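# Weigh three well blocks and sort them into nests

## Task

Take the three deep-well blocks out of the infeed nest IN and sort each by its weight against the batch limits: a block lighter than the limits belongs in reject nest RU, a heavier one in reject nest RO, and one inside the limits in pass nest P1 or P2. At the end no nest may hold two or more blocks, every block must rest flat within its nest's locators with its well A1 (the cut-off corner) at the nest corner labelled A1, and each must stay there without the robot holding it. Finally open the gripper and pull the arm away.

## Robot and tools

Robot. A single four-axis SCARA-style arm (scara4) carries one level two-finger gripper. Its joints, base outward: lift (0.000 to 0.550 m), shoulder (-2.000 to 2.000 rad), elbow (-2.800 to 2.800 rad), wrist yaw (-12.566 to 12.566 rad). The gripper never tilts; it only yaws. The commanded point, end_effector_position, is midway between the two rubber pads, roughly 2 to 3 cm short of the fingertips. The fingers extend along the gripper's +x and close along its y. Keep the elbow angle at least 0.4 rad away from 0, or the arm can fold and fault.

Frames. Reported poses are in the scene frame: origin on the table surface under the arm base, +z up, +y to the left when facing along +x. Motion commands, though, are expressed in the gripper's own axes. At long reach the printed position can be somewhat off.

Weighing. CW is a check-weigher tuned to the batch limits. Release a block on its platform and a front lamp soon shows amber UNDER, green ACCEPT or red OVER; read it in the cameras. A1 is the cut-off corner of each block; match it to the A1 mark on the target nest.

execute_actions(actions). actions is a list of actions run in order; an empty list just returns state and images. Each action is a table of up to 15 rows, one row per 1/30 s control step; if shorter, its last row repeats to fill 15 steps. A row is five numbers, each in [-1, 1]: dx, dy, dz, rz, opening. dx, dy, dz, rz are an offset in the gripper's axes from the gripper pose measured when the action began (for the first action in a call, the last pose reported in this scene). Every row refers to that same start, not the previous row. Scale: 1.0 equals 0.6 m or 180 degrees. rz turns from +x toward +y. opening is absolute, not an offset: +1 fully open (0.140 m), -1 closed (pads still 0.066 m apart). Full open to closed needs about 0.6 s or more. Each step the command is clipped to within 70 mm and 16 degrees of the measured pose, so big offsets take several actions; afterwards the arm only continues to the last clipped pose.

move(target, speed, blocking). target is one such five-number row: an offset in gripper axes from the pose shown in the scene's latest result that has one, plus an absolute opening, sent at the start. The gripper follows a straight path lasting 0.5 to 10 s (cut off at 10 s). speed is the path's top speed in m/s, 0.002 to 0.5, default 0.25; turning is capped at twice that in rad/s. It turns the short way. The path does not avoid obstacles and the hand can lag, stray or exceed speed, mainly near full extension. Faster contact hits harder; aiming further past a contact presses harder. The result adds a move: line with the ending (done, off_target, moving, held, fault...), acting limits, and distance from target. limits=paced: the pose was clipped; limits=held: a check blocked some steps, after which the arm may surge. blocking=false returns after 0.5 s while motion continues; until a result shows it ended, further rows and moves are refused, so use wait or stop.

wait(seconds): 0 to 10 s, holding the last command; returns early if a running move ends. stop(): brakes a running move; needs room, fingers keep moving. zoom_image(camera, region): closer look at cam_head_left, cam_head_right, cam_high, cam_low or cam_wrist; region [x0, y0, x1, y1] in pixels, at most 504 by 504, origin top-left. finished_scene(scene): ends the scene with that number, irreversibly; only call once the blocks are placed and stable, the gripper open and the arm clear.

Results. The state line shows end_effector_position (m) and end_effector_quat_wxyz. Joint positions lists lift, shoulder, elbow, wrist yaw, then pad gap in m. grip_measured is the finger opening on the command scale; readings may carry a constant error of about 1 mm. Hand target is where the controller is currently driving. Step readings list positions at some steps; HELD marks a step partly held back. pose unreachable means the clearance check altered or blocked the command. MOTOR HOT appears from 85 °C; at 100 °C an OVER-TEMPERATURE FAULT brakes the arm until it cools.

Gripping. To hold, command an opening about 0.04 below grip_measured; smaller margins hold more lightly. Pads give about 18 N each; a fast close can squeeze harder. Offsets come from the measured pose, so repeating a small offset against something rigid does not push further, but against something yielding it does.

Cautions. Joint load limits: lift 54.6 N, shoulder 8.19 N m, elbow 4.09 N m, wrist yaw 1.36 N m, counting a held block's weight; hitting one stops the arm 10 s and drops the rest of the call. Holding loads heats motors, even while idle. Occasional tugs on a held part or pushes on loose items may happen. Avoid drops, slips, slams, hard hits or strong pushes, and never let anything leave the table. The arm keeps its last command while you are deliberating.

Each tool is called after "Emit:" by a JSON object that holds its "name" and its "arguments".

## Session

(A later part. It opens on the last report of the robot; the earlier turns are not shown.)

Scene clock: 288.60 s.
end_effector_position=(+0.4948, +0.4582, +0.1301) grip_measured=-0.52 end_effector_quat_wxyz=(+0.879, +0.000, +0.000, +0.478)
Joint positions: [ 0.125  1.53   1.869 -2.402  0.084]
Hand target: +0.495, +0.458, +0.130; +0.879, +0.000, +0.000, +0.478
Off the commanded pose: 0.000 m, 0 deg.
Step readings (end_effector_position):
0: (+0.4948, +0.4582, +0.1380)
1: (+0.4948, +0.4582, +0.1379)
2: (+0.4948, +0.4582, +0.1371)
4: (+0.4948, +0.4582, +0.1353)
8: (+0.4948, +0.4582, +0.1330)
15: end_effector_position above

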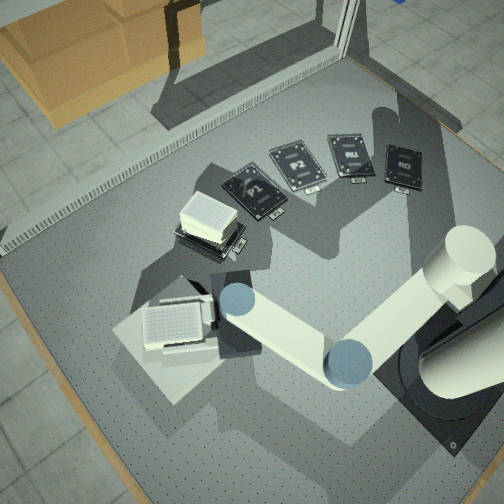

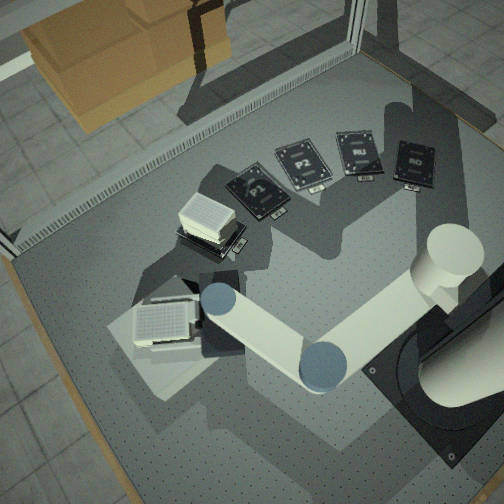

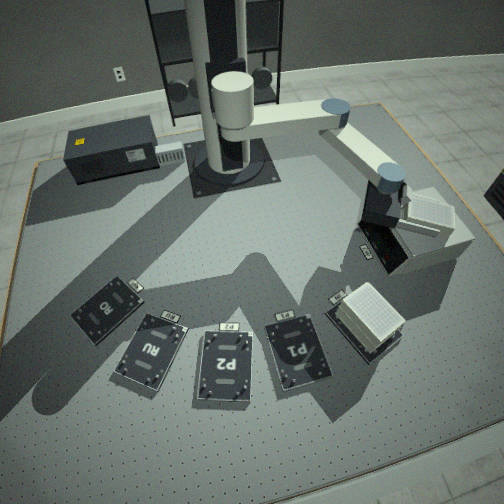

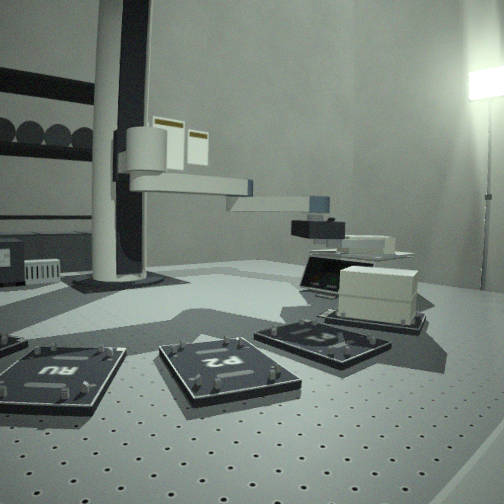

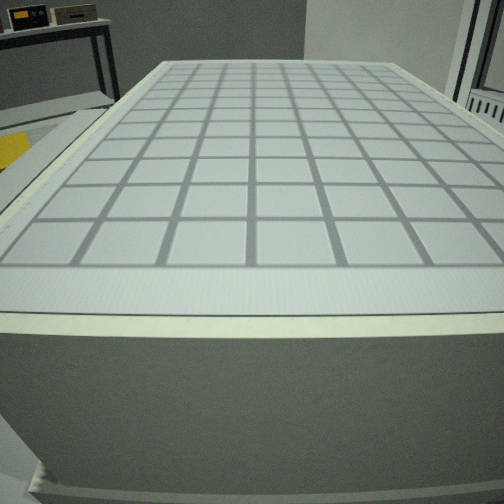

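Emit:
{"name": "execute_actions", "arguments": {"actions": [[[0,0,-0.0005,0,-0.55],[0,0,-0.0005,0,-0.53],[0,0,-0.0005,0,-0.515],[0,0,-0.0005,0,-0.50],[0,0,-0.0005,0,-0.48],[0,0,-0.0005,0,-0.45],[0,0,-0.0005,0,-0.42],[0,0,-0.0005,0,-0.40]]]}}

Emit:
{"name": "wait", "arguments": {"seconds": 2}}

Emit:
{"name": "zoom_image", "arguments": {"camera": "cam_high", "region": [345, 200, 445, 290]}}

Scene clock: 294.37 s.
end_effector_position=(+0.4948, +0.4582, +0.1299) grip_measured=-0.40 end_effector_quat_wxyz=(+0.879, +0.000, +0.000, +0.478)
Joint positions: [ 0.125  1.53   1.869 -2.402  0.088]
Hand target: +0.495, +0.458, +0.130; +0.879, +0.000, +0.000, +0.478
Off the commanded pose: 0.000 m, 0 deg.
Step readings (end_effector_position):
0: (+0.4948, +0.4582, +0.1301)
1: (+0.4948, +0.4582, +0.1300)
2: (+0.4948, +0.4582, +0.1300)
4: (+0.4948, +0.4582, +0.1299)
8: (+0.4948, +0.4582, +0.1299)
15: end_effector_position above

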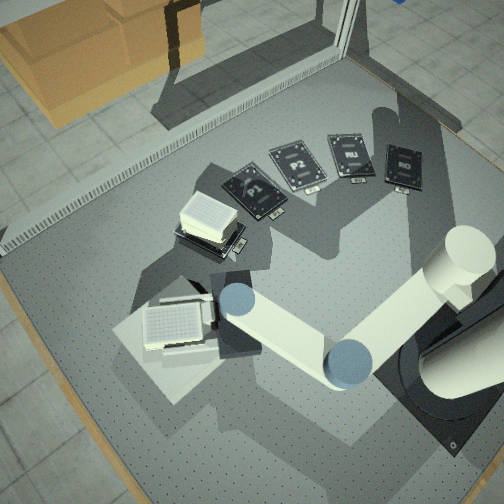

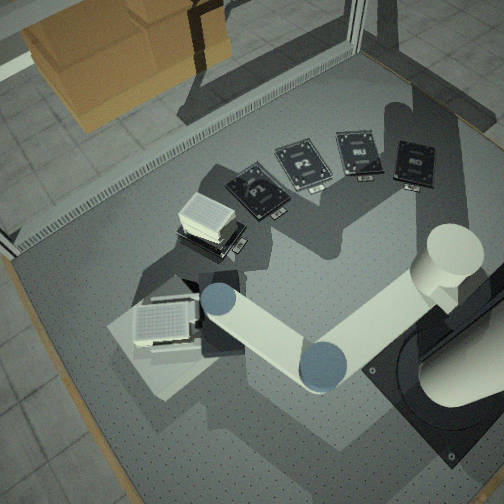

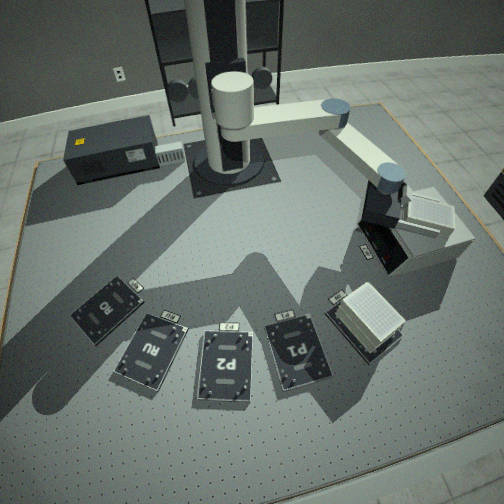

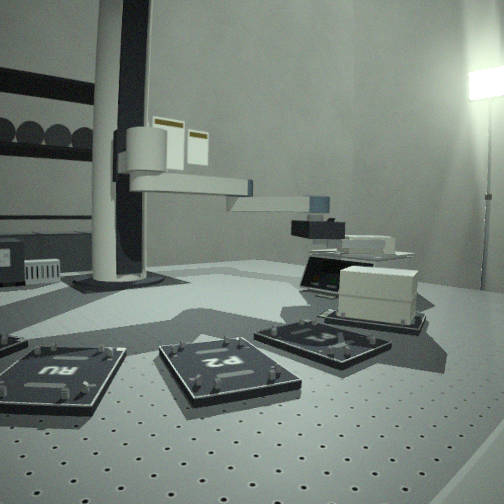

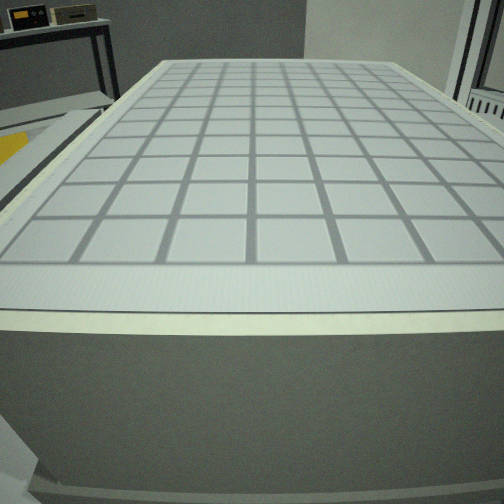

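Scene clock: 296.37 s.
end_effector_position=(+0.4948, +0.4582, +0.1299) grip_measured=-0.40 end_effector_quat_wxyz=(+0.879, +0.000, +0.000, +0.478)
Joint positions: [ 0.125  1.53   1.869 -2.402  0.088]
Hand target: +0.495, +0.458, +0.130; +0.879, +0.000, +0.000, +0.478
Off the commanded pose: 0.000 m, 0 deg.
wait: 2.00 s; at rest by 0.17 s

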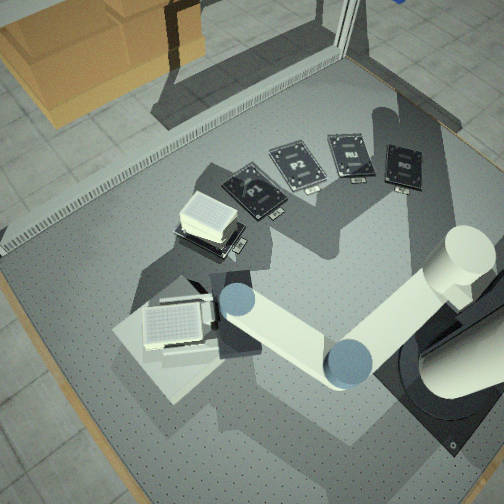

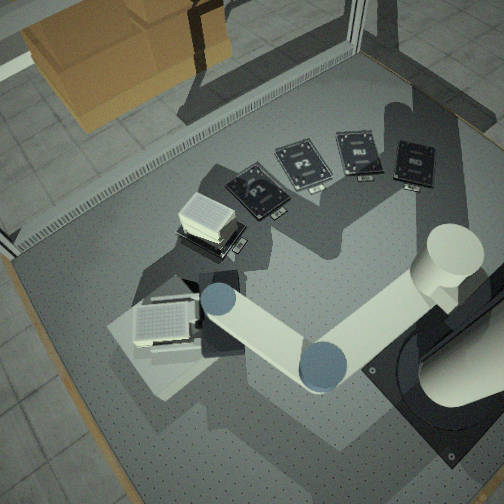

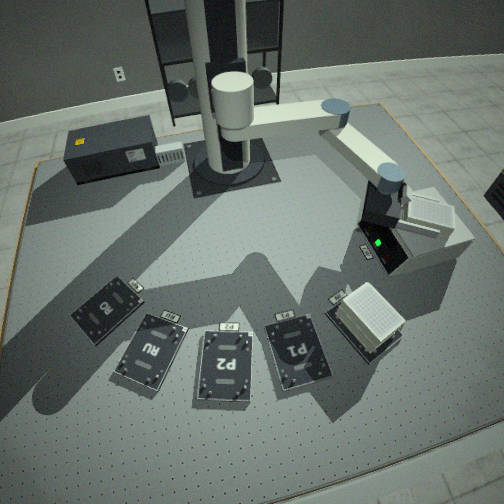

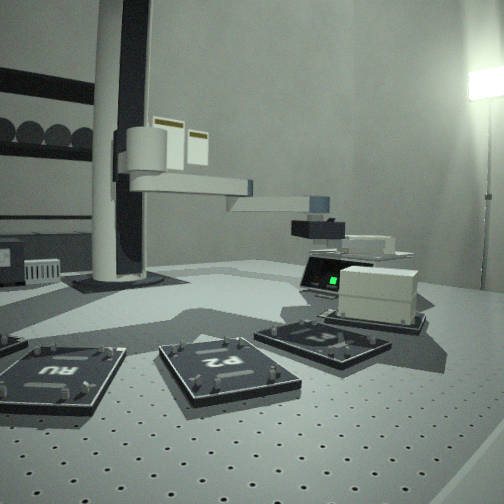

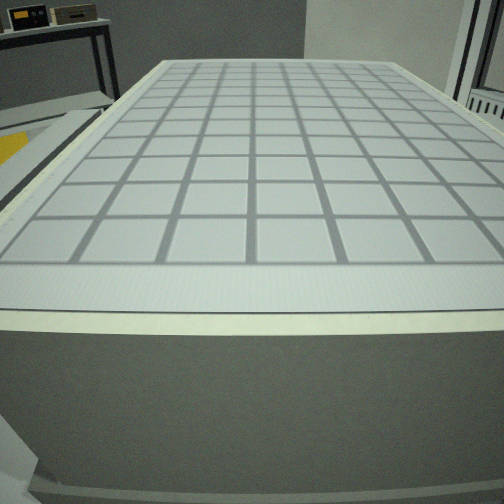

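Region (345, 200, 445, 290) of cam_high's 504x504 image, scaled by 5.040, with more detail than that image has; it fills the top 454 rows of this view, and the rest is white.

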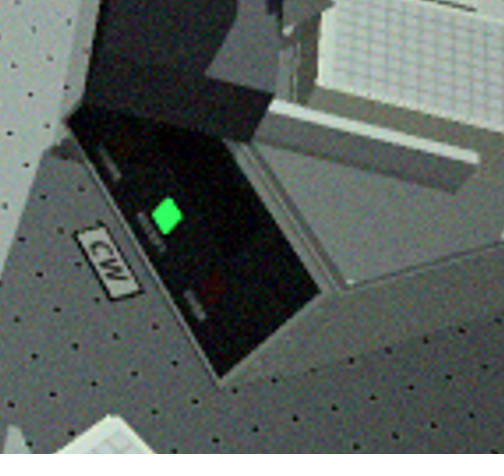

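Emit:
{"name": "execute_actions", "arguments": {"actions": [[[0,0,0,0,-0.45],[0,0,0,0,-0.48],[0,0,0,0,-0.50],[0,0,0,0,-0.51],[0,0,0,0,-0.52],[0,0,0,0,-0.53],[0,0,0,0,-0.54],[0,0,0,0,-0.55],[0,0,0,0,-0.56],[0,0,0,0,-0.57],[0,0,0,0,-0.57],[0,0,0.001,0,-0.57],[0,0,0.003,0,-0.57],[0,0,0.006,0,-0.57],[0,0,0.010,0,-0.57]]]}}

Scene clock: 322.20 s.
end_effector_position=(+0.4948, +0.4582, +0.1331) grip_measured=-0.52 end_effector_quat_wxyz=(+0.879, +0.000, +0.000, +0.478)
Joint positions: [ 0.128  1.53   1.869 -2.402  0.084]
Hand target: +0.495, +0.458, +0.136; +0.879, +0.000, +0.000, +0.478
Off the commanded pose: 0.003 m, 0 deg.
Step readings (end_effector_position):
0: (+0.4948, +0.4582, +0.1299)
1: (+0.4948, +0.4582, +0.1299)
2: (+0.4948, +0.4582, +0.1299)
4: (+0.4948, +0.4582, +0.1299)
8: (+0.4948, +0.4582, +0.1299)
15: end_effector_position above

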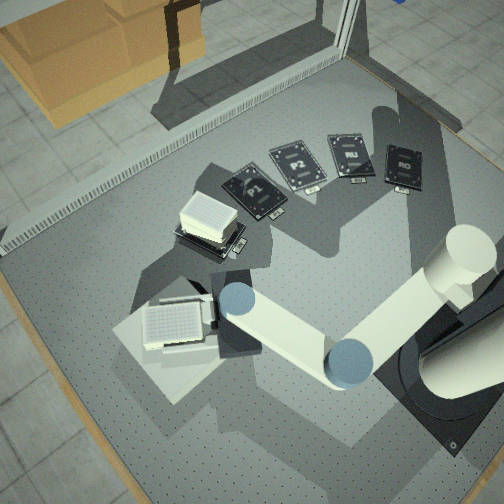

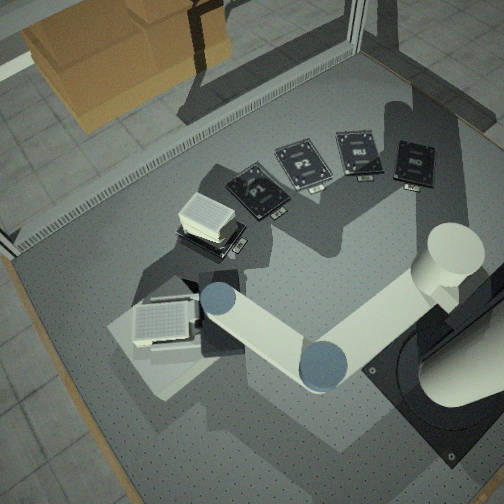

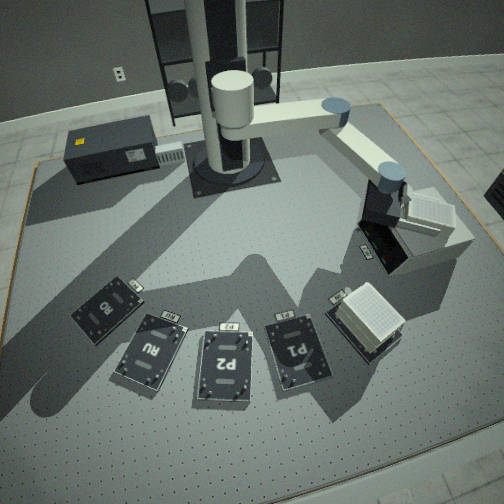

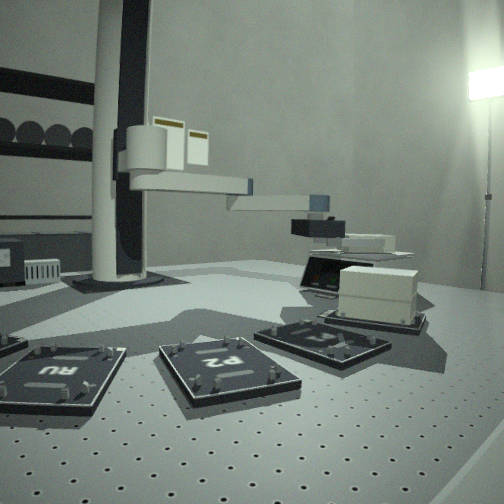

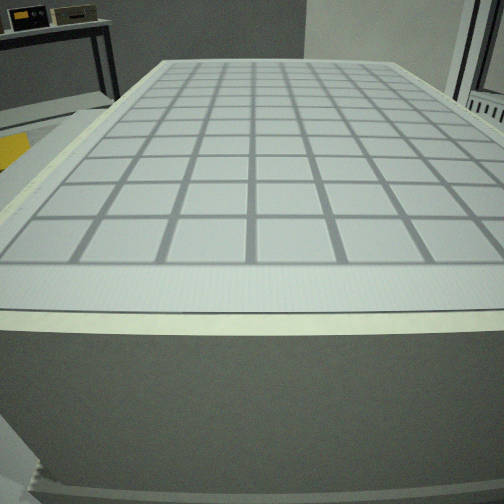

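Emit:
{"name": "move", "arguments": {"target": [-0.41598, -0.7093, 0, -0.3145, -0.57], "speed": 0.45}}

Scene clock: 336.70 s.
end_effector_position=(+0.7162, +0.0170, +0.1331) grip_measured=-0.52 end_effector_quat_wxyz=(+1.000, +0.000, +0.000, +0.004)
Joint positions: [ 0.128  0.667  1.76  -2.419  0.084]
Hand target: +0.716, +0.017, +0.133; +1.000, +0.000, +0.000, +0.004
Off the commanded pose: 0.000 m, 0 deg.
move: done

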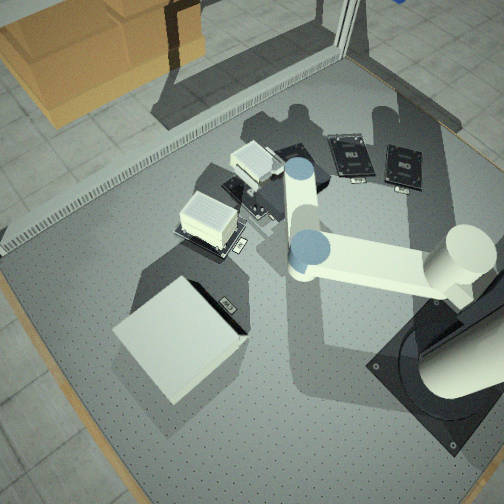

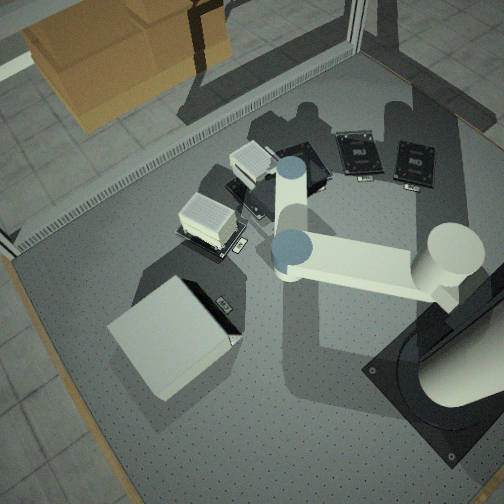

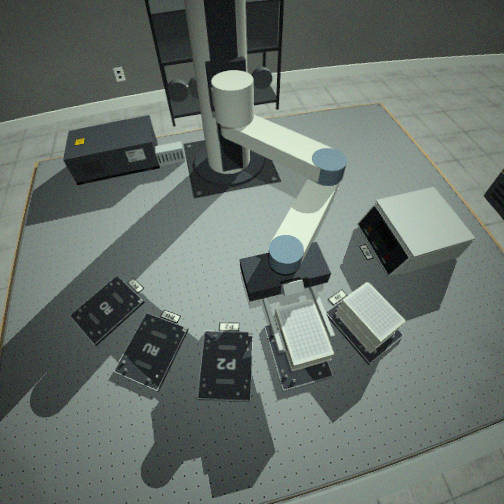

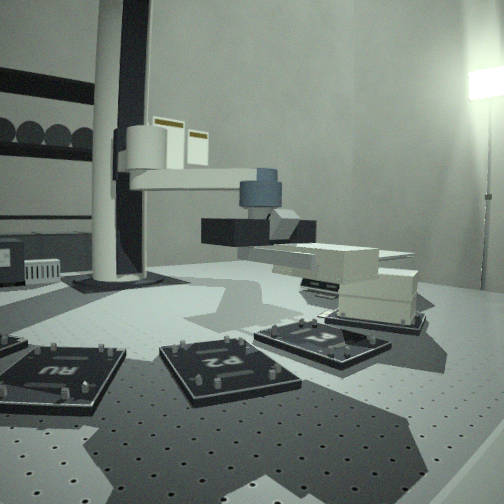

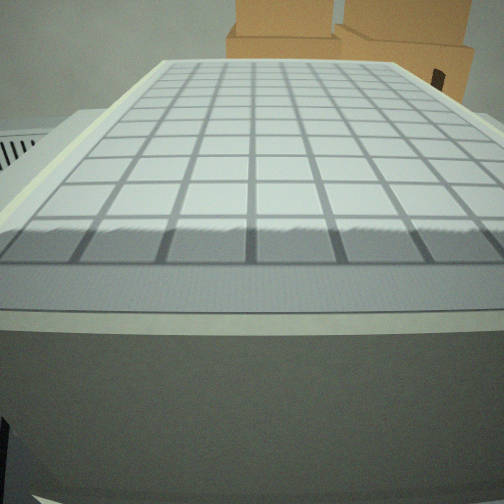

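Emit:
{"name": "execute_actions", "arguments": {"actions": [[[0.0003,0.0007,-0.005,0,-0.57],[0.0003,0.0007,-0.013,0,-0.57],[0.0003,0.0007,-0.024,0,-0.57],[0.0003,0.0007,-0.037,0,-0.57],[0.0003,0.0007,-0.051,0,-0.57],[0.0003,0.0007,-0.065,0,-0.57],[0.0003,0.0007,-0.079,0,-0.57],[0.0003,0.0007,-0.093,0,-0.57],[0.0003,0.0007,-0.105,0,-0.57],[0.0003,0.0007,-0.115,0,-0.57],[0.0003,0.0007,-0.123,0,-0.57],[0.0003,0.0007,-0.129,0,-0.57],[0.0003,0.0007,-0.132,0,-0.57],[0.0003,0.0007,-0.1335,0,-0.57],[0.0003,0.0007,-0.1335,0,-0.57]]]}}

Emit:
{"name": "wait", "arguments": {"seconds": 0}}

Emit:
{"name": "zoom_image", "arguments": {"camera": "cam_low", "region": [245, 290, 405, 380]}}

Emit:
{"name": "zoom_image", "arguments": {"camera": "cam_high", "region": [250, 290, 350, 400]}}

Scene clock: 353.20 s.
end_effector_position=(+0.7164, +0.0174, +0.0550) grip_measured=-0.52 end_effector_quat_wxyz=(+1.000, +0.000, +0.000, +0.004)
Joint positions: [ 0.05   0.668  1.761 -2.42   0.084]
Hand target: +0.716, +0.017, +0.053; +1.000, +0.000, +0.000, +0.004
Off the commanded pose: 0.002 m, 0 deg.
Step readings (end_effector_position):
0: (+0.7162, +0.0171, +0.1331)
1: (+0.7162, +0.0171, +0.1330)
2: (+0.7163, +0.0172, +0.1315)
4: (+0.7164, +0.0174, +0.1235)
8: (+0.7164, +0.0174, +0.0980)
15: end_effector_position above

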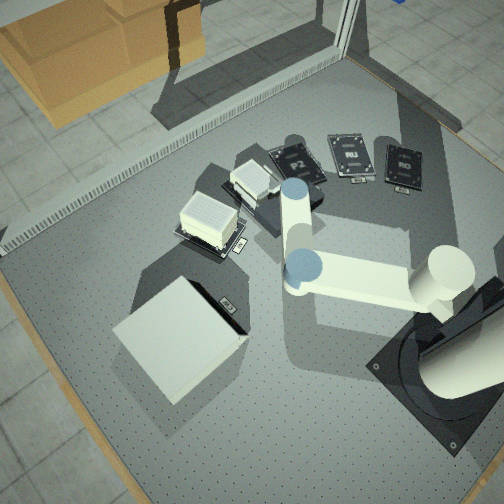

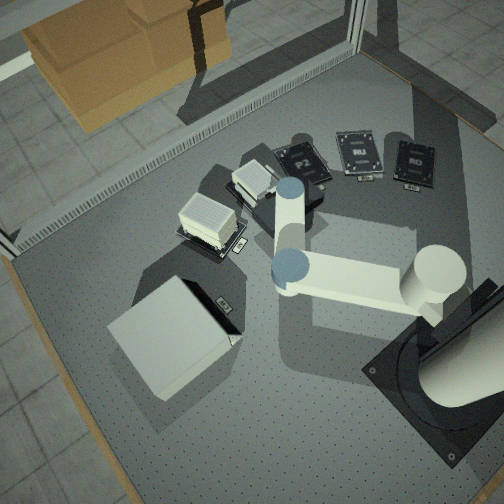

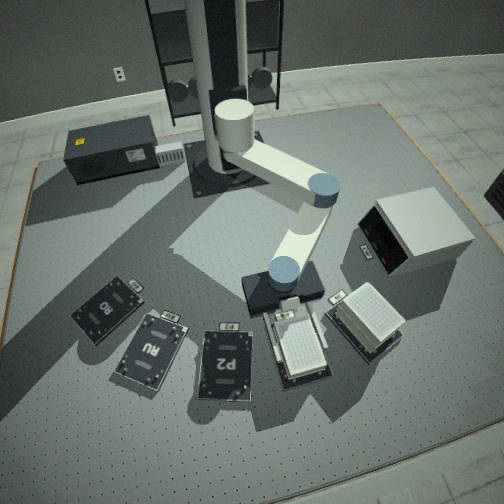

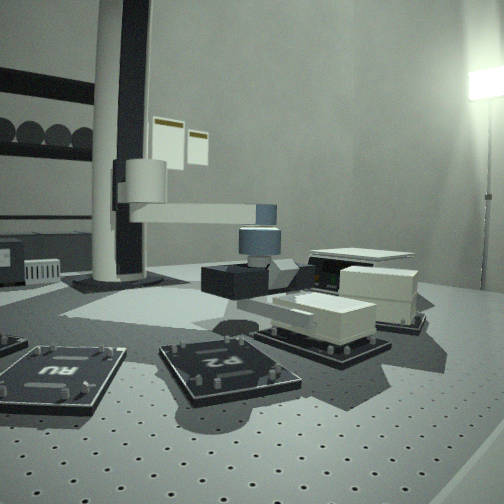

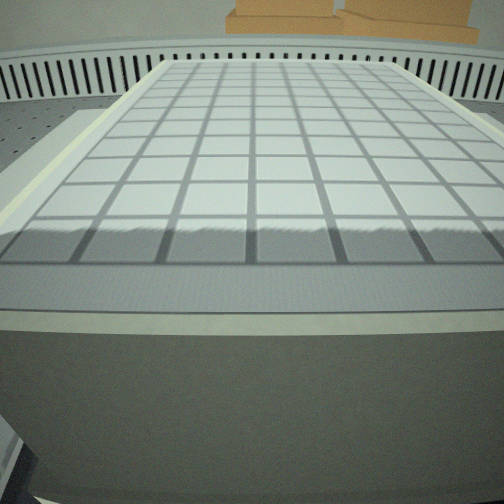

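Scene clock: 353.20 s.
end_effector_position=(+0.7164, +0.0174, +0.0550) grip_measured=-0.52 end_effector_quat_wxyz=(+1.000, +0.000, +0.000, +0.004)
Joint positions: [ 0.05   0.668  1.761 -2.42   0.084]
Hand target: +0.716, +0.017, +0.053; +1.000, +0.000, +0.000, +0.004
Off the commanded pose: 0.002 m, 0 deg.

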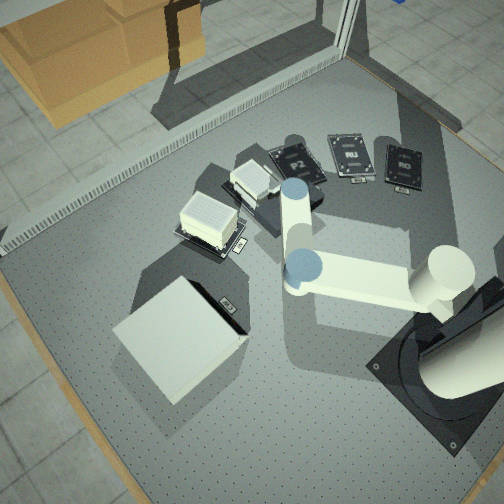

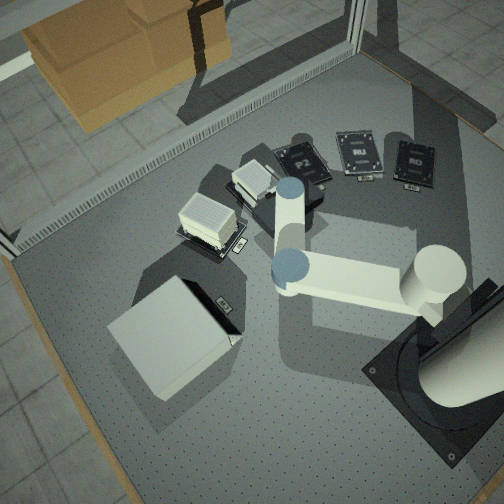

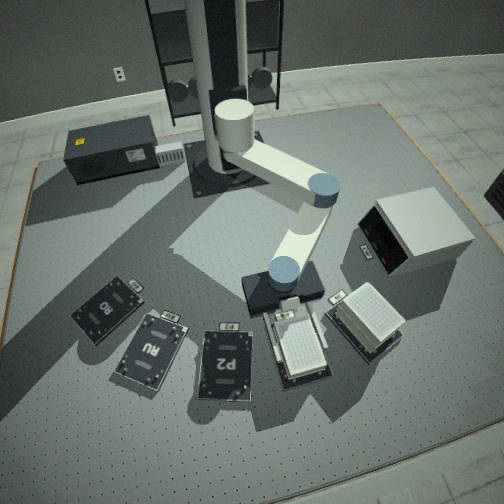

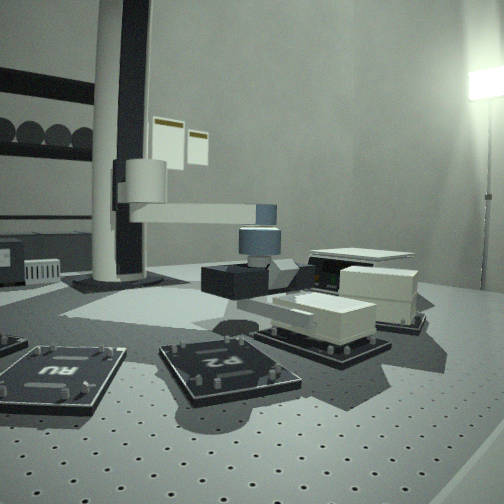

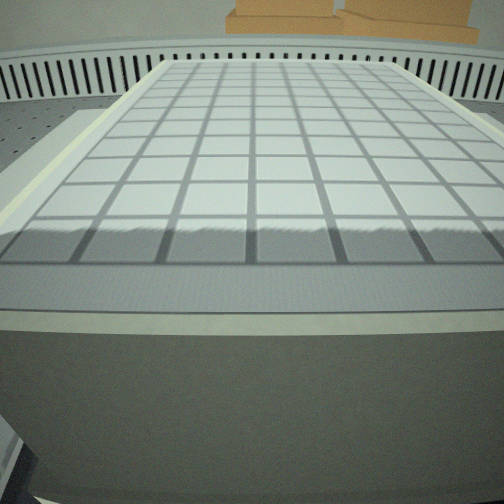

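Region (245, 290, 405, 380) of cam_low's 504x504 image, scaled by 3.150, with more detail than that image has; it fills the top 284 rows of this view, and the rest is white.

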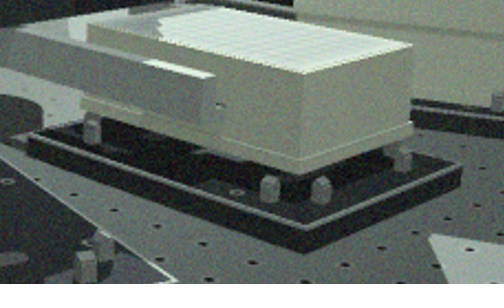

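Region (250, 290, 350, 400) of cam_high's 504x504 image, scaled by 4.582, with more detail than that image has; it fills the left 458 columns of this view, and the rest is white.

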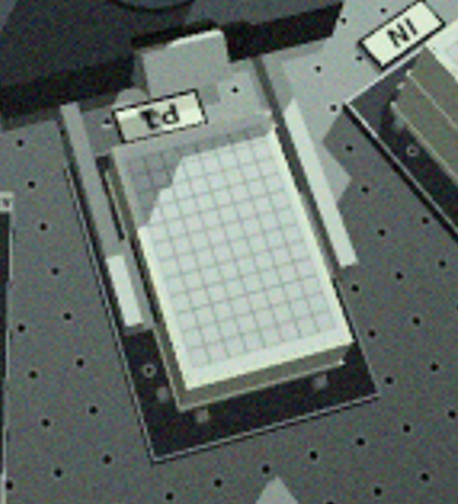

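Emit:
{"name": "execute_actions", "arguments": {"actions": [[[0,0,-0.005,0,-0.57],[0,0,-0.0066,0,-0.57],[0,0,-0.0082,0,-0.57],[0,0,-0.0098,0,-0.57],[0,0,-0.0114,0,-0.57],[0,0,-0.013,0,-0.57],[0,0,-0.0145,0,-0.57],[0,0,-0.016,0,-0.57],[0,0,-0.0174,0,-0.57],[0,0,-0.0186,0,-0.57],[0,0,-0.0196,0,-0.57],[0,0,-0.0205,0,-0.57],[0,0,-0.0212,0,-0.57],[0,0,-0.0218,0,-0.57],[0,0,-0.0222,0,-0.57]]]}}

Emit:
{"name": "zoom_image", "arguments": {"camera": "cam_low", "region": [245, 290, 405, 380]}}

Scene clock: 367.00 s.
end_effector_position=(+0.7163, +0.0174, +0.0419) grip_measured=-0.52 end_effector_quat_wxyz=(+1.000, +0.000, +0.000, +0.004)
Joint positions: [ 0.037  0.668  1.76  -2.419  0.084]
Hand target: +0.716, +0.017, +0.042; +1.000, +0.000, +0.000, +0.004
Off the commanded pose: 0.000 m, 0 deg.
Step readings (end_effector_position):
0: (+0.7164, +0.0174, +0.0529)
1: (+0.7164, +0.0174, +0.0529)
2: (+0.7164, +0.0174, +0.0520)
4: (+0.7164, +0.0174, +0.0500)
8: (+0.7163, +0.0174, +0.0462)
15: end_effector_position above

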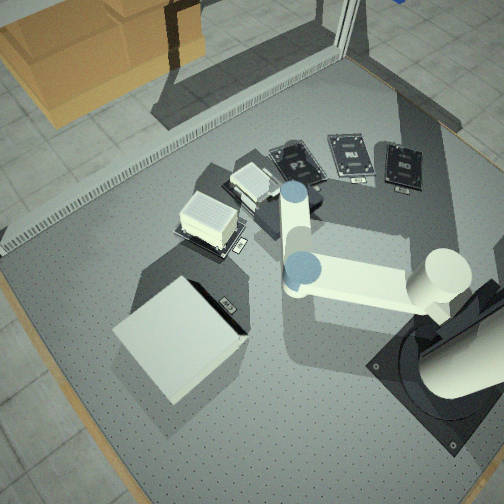

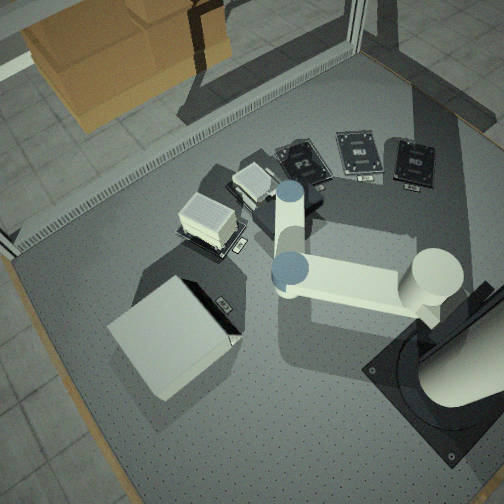

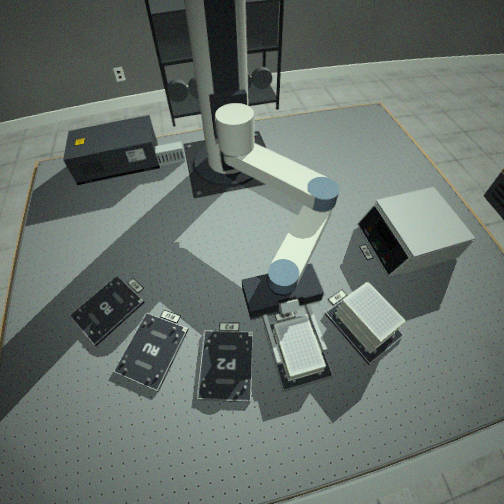

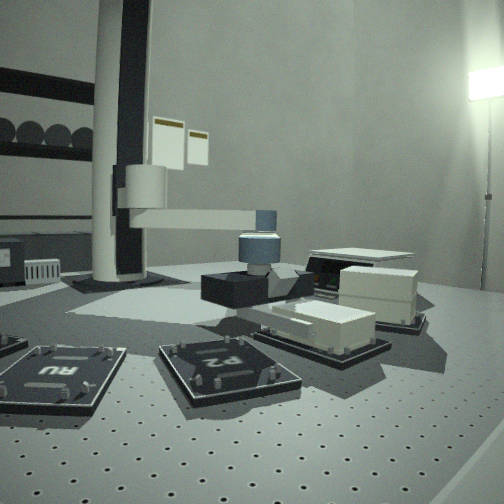

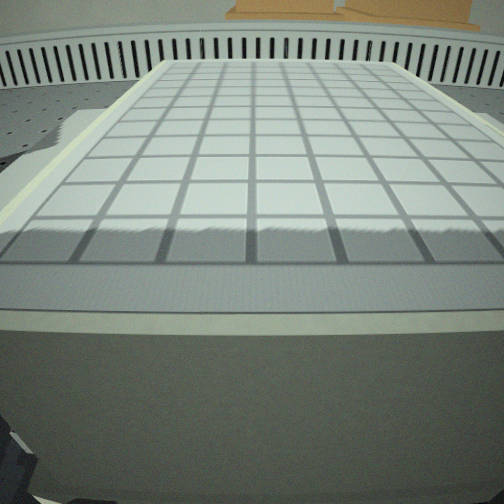

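Region (245, 290, 405, 380) of cam_low's 504x504 image, scaled by 3.150, with more detail than that image has; it fills the top 284 rows of this view, and the rest is white.

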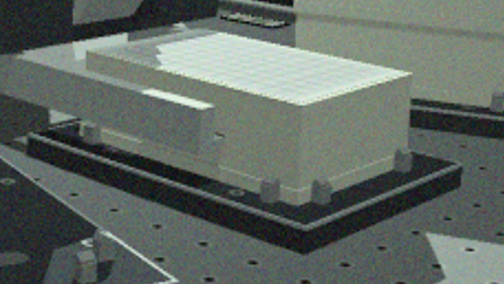

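Emit:
{"name": "execute_actions", "arguments": {"actions": [[[0,0,-0.0005,0,-0.55],[0,0,-0.0005,0,-0.53],[0,0,-0.0005,0,-0.51],[0,0,-0.0005,0,-0.48],[0,0,-0.0005,0,-0.44],[0,0,-0.0005,0,-0.38],[0,0,-0.0005,0,-0.3],[0,0,-0.0005,0,-0.25],[0,0,0,0,-0.2],[0,0,0.004,0,-0.2],[0,0,0.01,0,-0.2],[0,0,0.02,0,-0.2],[0,0,0.03,0,-0.2],[0,0,0.04,0,-0.2],[0,0,0.05,0,-0.2]],[[0,0,0.03,0,-0.2],[0,0,0.045,0,-0.2],[0,0,0.06,0,-0.2],[0,0,0.072,0,-0.2],[0,0,0.082,0,-0.2],[0,0,0.09,0,-0.2]]]}}

Scene clock: 380.70 s.
end_effector_position=(+0.7163, +0.0175, +0.1141) grip_measured=-0.20 end_effector_quat_wxyz=(+1.000, +0.000, +0.000, +0.004)
Joint positions: [ 0.109  0.668  1.76  -2.419  0.096]
Hand target: +0.716, +0.017, +0.114; +1.000, +0.000, +0.000, +0.004
Off the commanded pose: 0.000 m, 0 deg.
Step readings (end_effector_position; steps 1 to 15: 1st action; 16 to 30: 2nd action):
0: (+0.7162, +0.0174, +0.0419)
1: (+0.7162, +0.0174, +0.0419)
2: (+0.7162, +0.0174, +0.0418)
4: (+0.7162, +0.0174, +0.0417)
8: (+0.7162, +0.0174, +0.0416)
15: (+0.7162, +0.0175, +0.0601)
16: (+0.7163, +0.0175, +0.0654)
17: (+0.7163, +0.0175, +0.0710)
19: (+0.7163, +0.0175, +0.0841)
23: (+0.7163, +0.0175, +0.1096)
30: end_effector_position above

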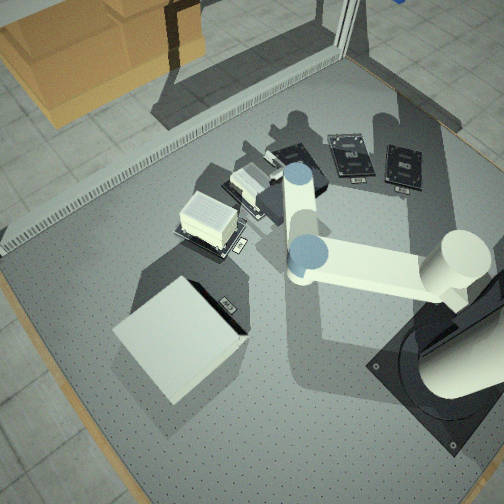

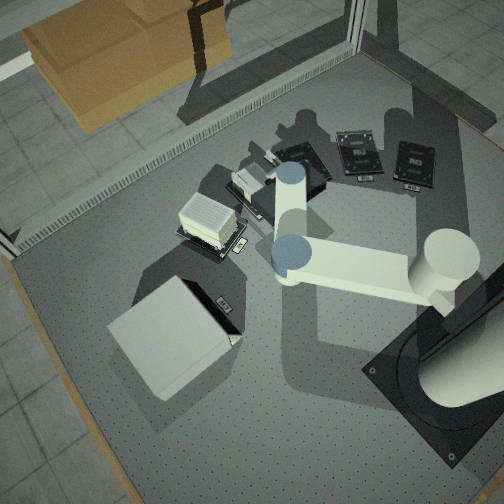

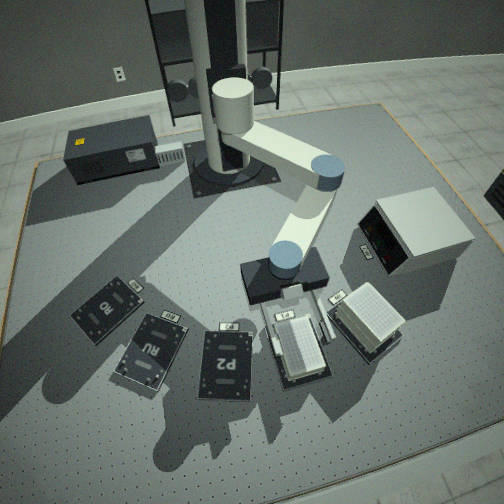

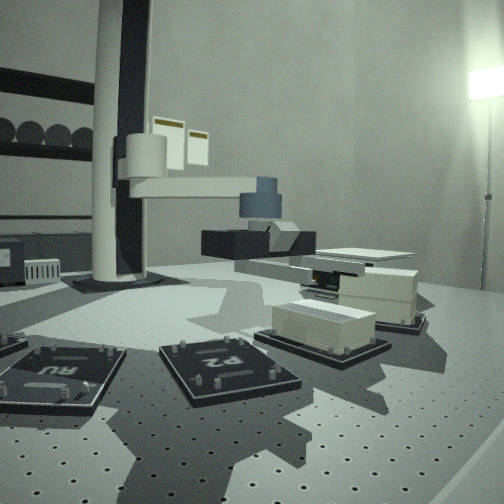

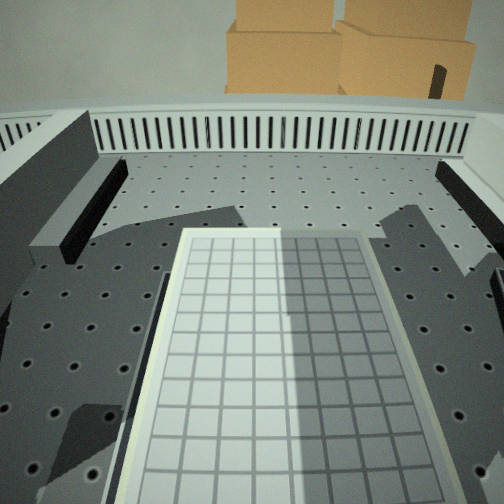

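Emit:
{"name": "move", "arguments": {"target": [-0.03082, 0.30627, 0.0015, 0.10878, -0.2], "speed": 0.5}}

Scene clock: 387.77 s.
end_effector_position=(+0.6961, +0.2013, +0.1150) grip_measured=-0.20 end_effector_quat_wxyz=(+0.985, +0.000, +0.000, +0.175)
Joint positions: [ 0.11   0.955  1.868 -2.471  0.096]
Hand target: +0.696, +0.201, +0.115; +0.985, +0.000, +0.000, +0.174
Off the commanded pose: 0.000 m, 0 deg.
move: done

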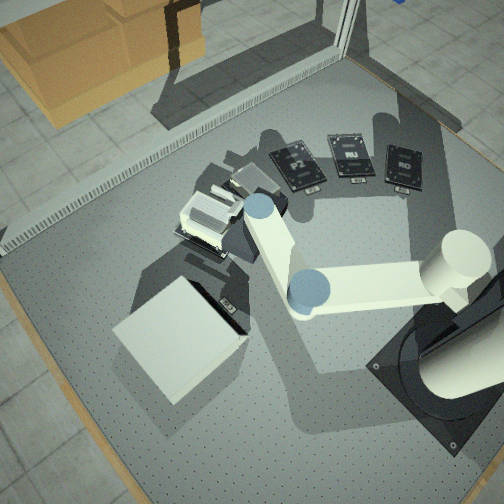

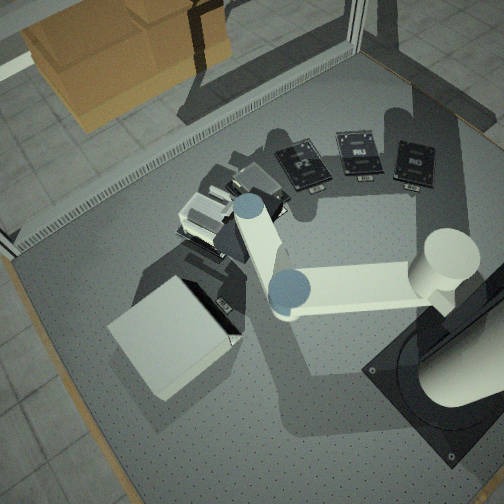

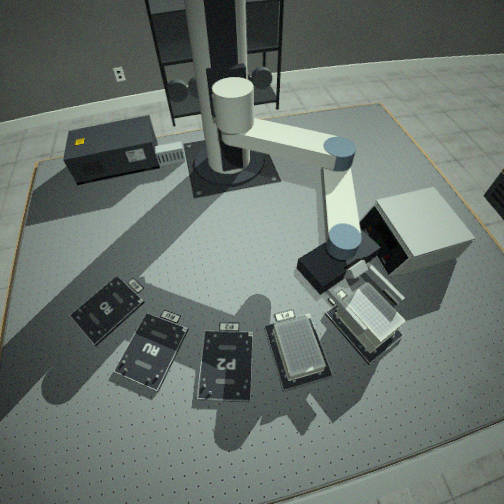

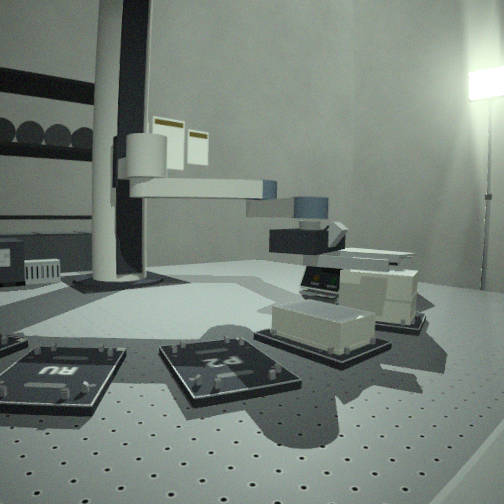

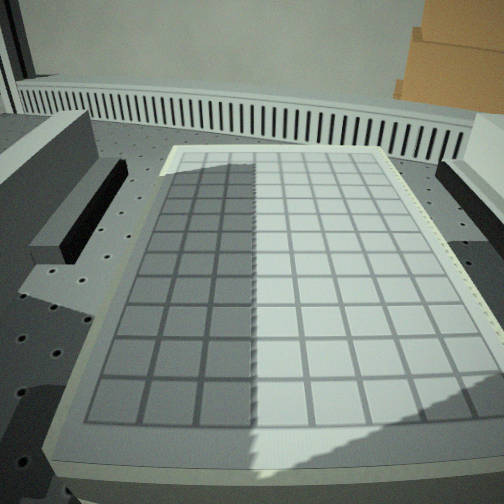

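Emit:
{"name": "zoom_image", "arguments": {"camera": "cam_wrist", "region": [160, 135, 400, 175]}}

Emit:
{"name": "zoom_image", "arguments": {"camera": "cam_wrist", "region": [40, 390, 340, 490]}}

Region (160, 135, 400, 175) of cam_wrist's 504x504 image, scaled by 2.100, with more detail than that image has.

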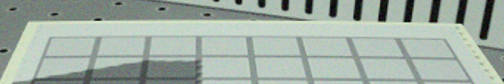

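Region (40, 390, 340, 490) of cam_wrist's 504x504 image, scaled by 1.680, with more detail than that image has.

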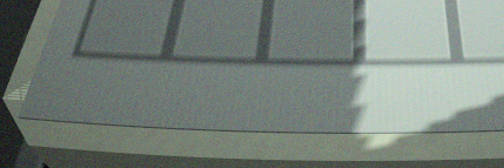

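Emit:
{"name": "execute_actions", "arguments": {"actions": [[[0,-0.0003,-0.004,0,-0.3],[0,-0.0003,-0.01,0,-0.32],[0,-0.0003,-0.018,0,-0.34],[0,-0.0003,-0.027,0,-0.36],[0,-0.0003,-0.036,0,-0.36],[0,-0.0003,-0.044,0,-0.36],[0,-0.0003,-0.05,0,-0.36],[0,-0.0003,-0.0535,0,-0.36],[0,-0.0003,-0.0547,0,-0.36],[0,-0.0003,-0.0547,0,-0.38],[0,-0.0003,-0.0547,0,-0.40],[0,-0.0003,-0.0547,0,-0.42],[0,-0.0003,-0.0547,0,-0.44],[0,-0.0003,-0.0547,0,-0.46],[0,-0.0003,-0.0547,0,-0.47]],[[0,0,0,0,-0.49],[0,0,0,0,-0.50],[0,0,0,0,-0.51],[0,0,0,0,-0.52],[0,0,0,0,-0.53],[0,0,0,0,-0.54],[0,0,0,0,-0.55],[0,0,0,0,-0.56],[0,0,0,0,-0.57],[0,0,0,0,-0.57],[0,0,0,0,-0.57],[0,0,0.001,0,-0.57],[0,0,0.003,0,-0.57],[0,0,0.006,0,-0.57],[0,0,0.010,0,-0.57]],[[0,0,0.012,0,-0.57],[0,0,0.02,0,-0.57],[0,0,0.03,0,-0.57],[0,0,0.041,0,-0.57],[0,0,0.052,0,-0.57],[0,0,0.063,0,-0.57],[0,0,0.073,0,-0.57],[0,0,0.081,0,-0.57],[0,0,0.086,0,-0.57],[0,0,0.088,0,-0.57]]]}}

Scene clock: 415.23 s.
end_effector_position=(+0.6962, +0.2011, +0.1382) grip_measured=-0.52 end_effector_quat_wxyz=(+0.985, +0.000, +0.000, +0.174)
Joint positions: [ 0.133  0.954  1.867 -2.471  0.084]
Hand target: +0.696, +0.201, +0.138; +0.985, +0.000, +0.000, +0.174
Off the commanded pose: 0.000 m, 0 deg.
Step readings (end_effector_position; steps 1 to 15: 1st action; 16 to 30: 2nd action; 31 to 45: 3rd action):
0: (+0.6961, +0.2013, +0.1150)
1: (+0.6961, +0.2013, +0.1149)
2: (+0.6962, +0.2012, +0.1135)
4: (+0.6962, +0.2012, +0.1069)
8: (+0.6962, +0.2012, +0.0889)
15: (+0.6962, +0.2012, +0.0821)
16: (+0.6962, +0.2012, +0.0821)
17: (+0.6962, +0.2012, +0.0821)
19: (+0.6962, +0.2012, +0.0821)
23: (+0.6962, +0.2011, +0.0821)
30: (+0.6962, +0.2011, +0.0854)
31: (+0.6962, +0.2011, +0.0875)
32: (+0.6962, +0.2011, +0.0905)
34: (+0.6962, +0.2011, +0.0988)
38: (+0.6962, +0.2011, +0.1211)
45: end_effector_position above

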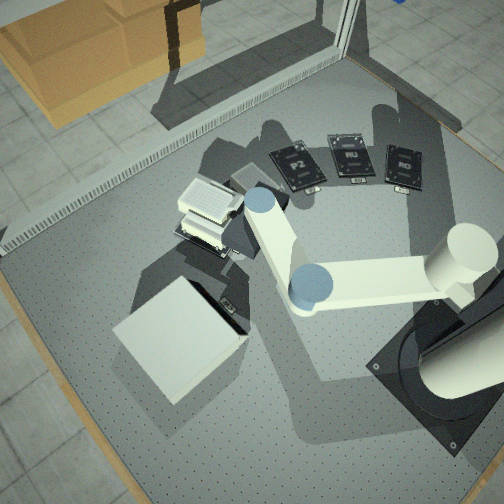

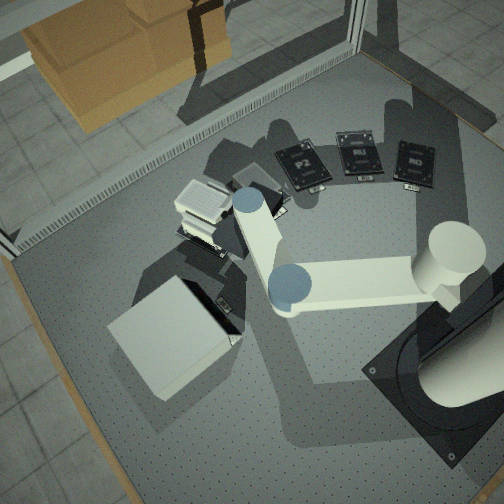

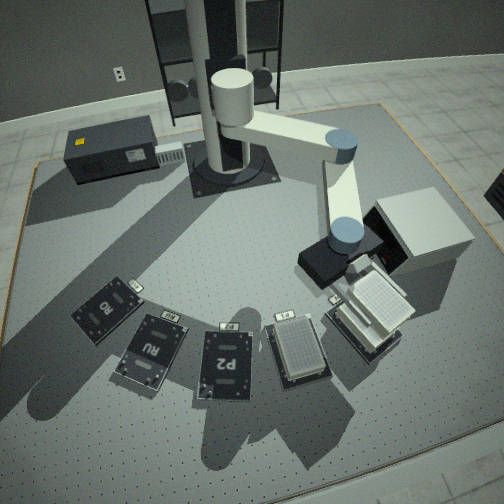

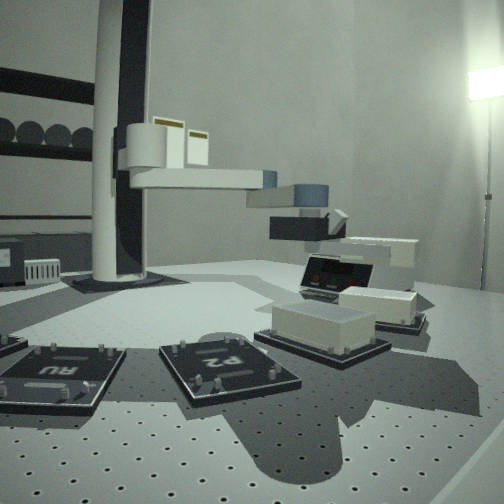

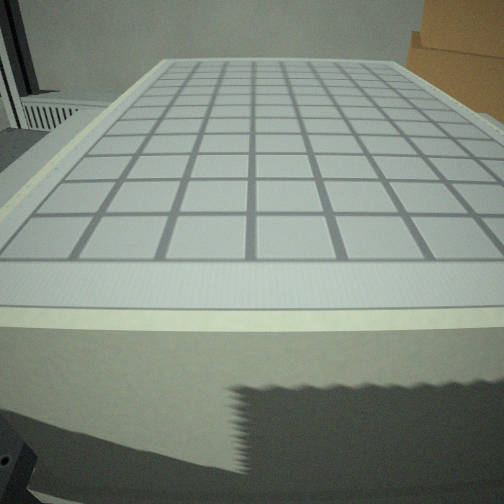

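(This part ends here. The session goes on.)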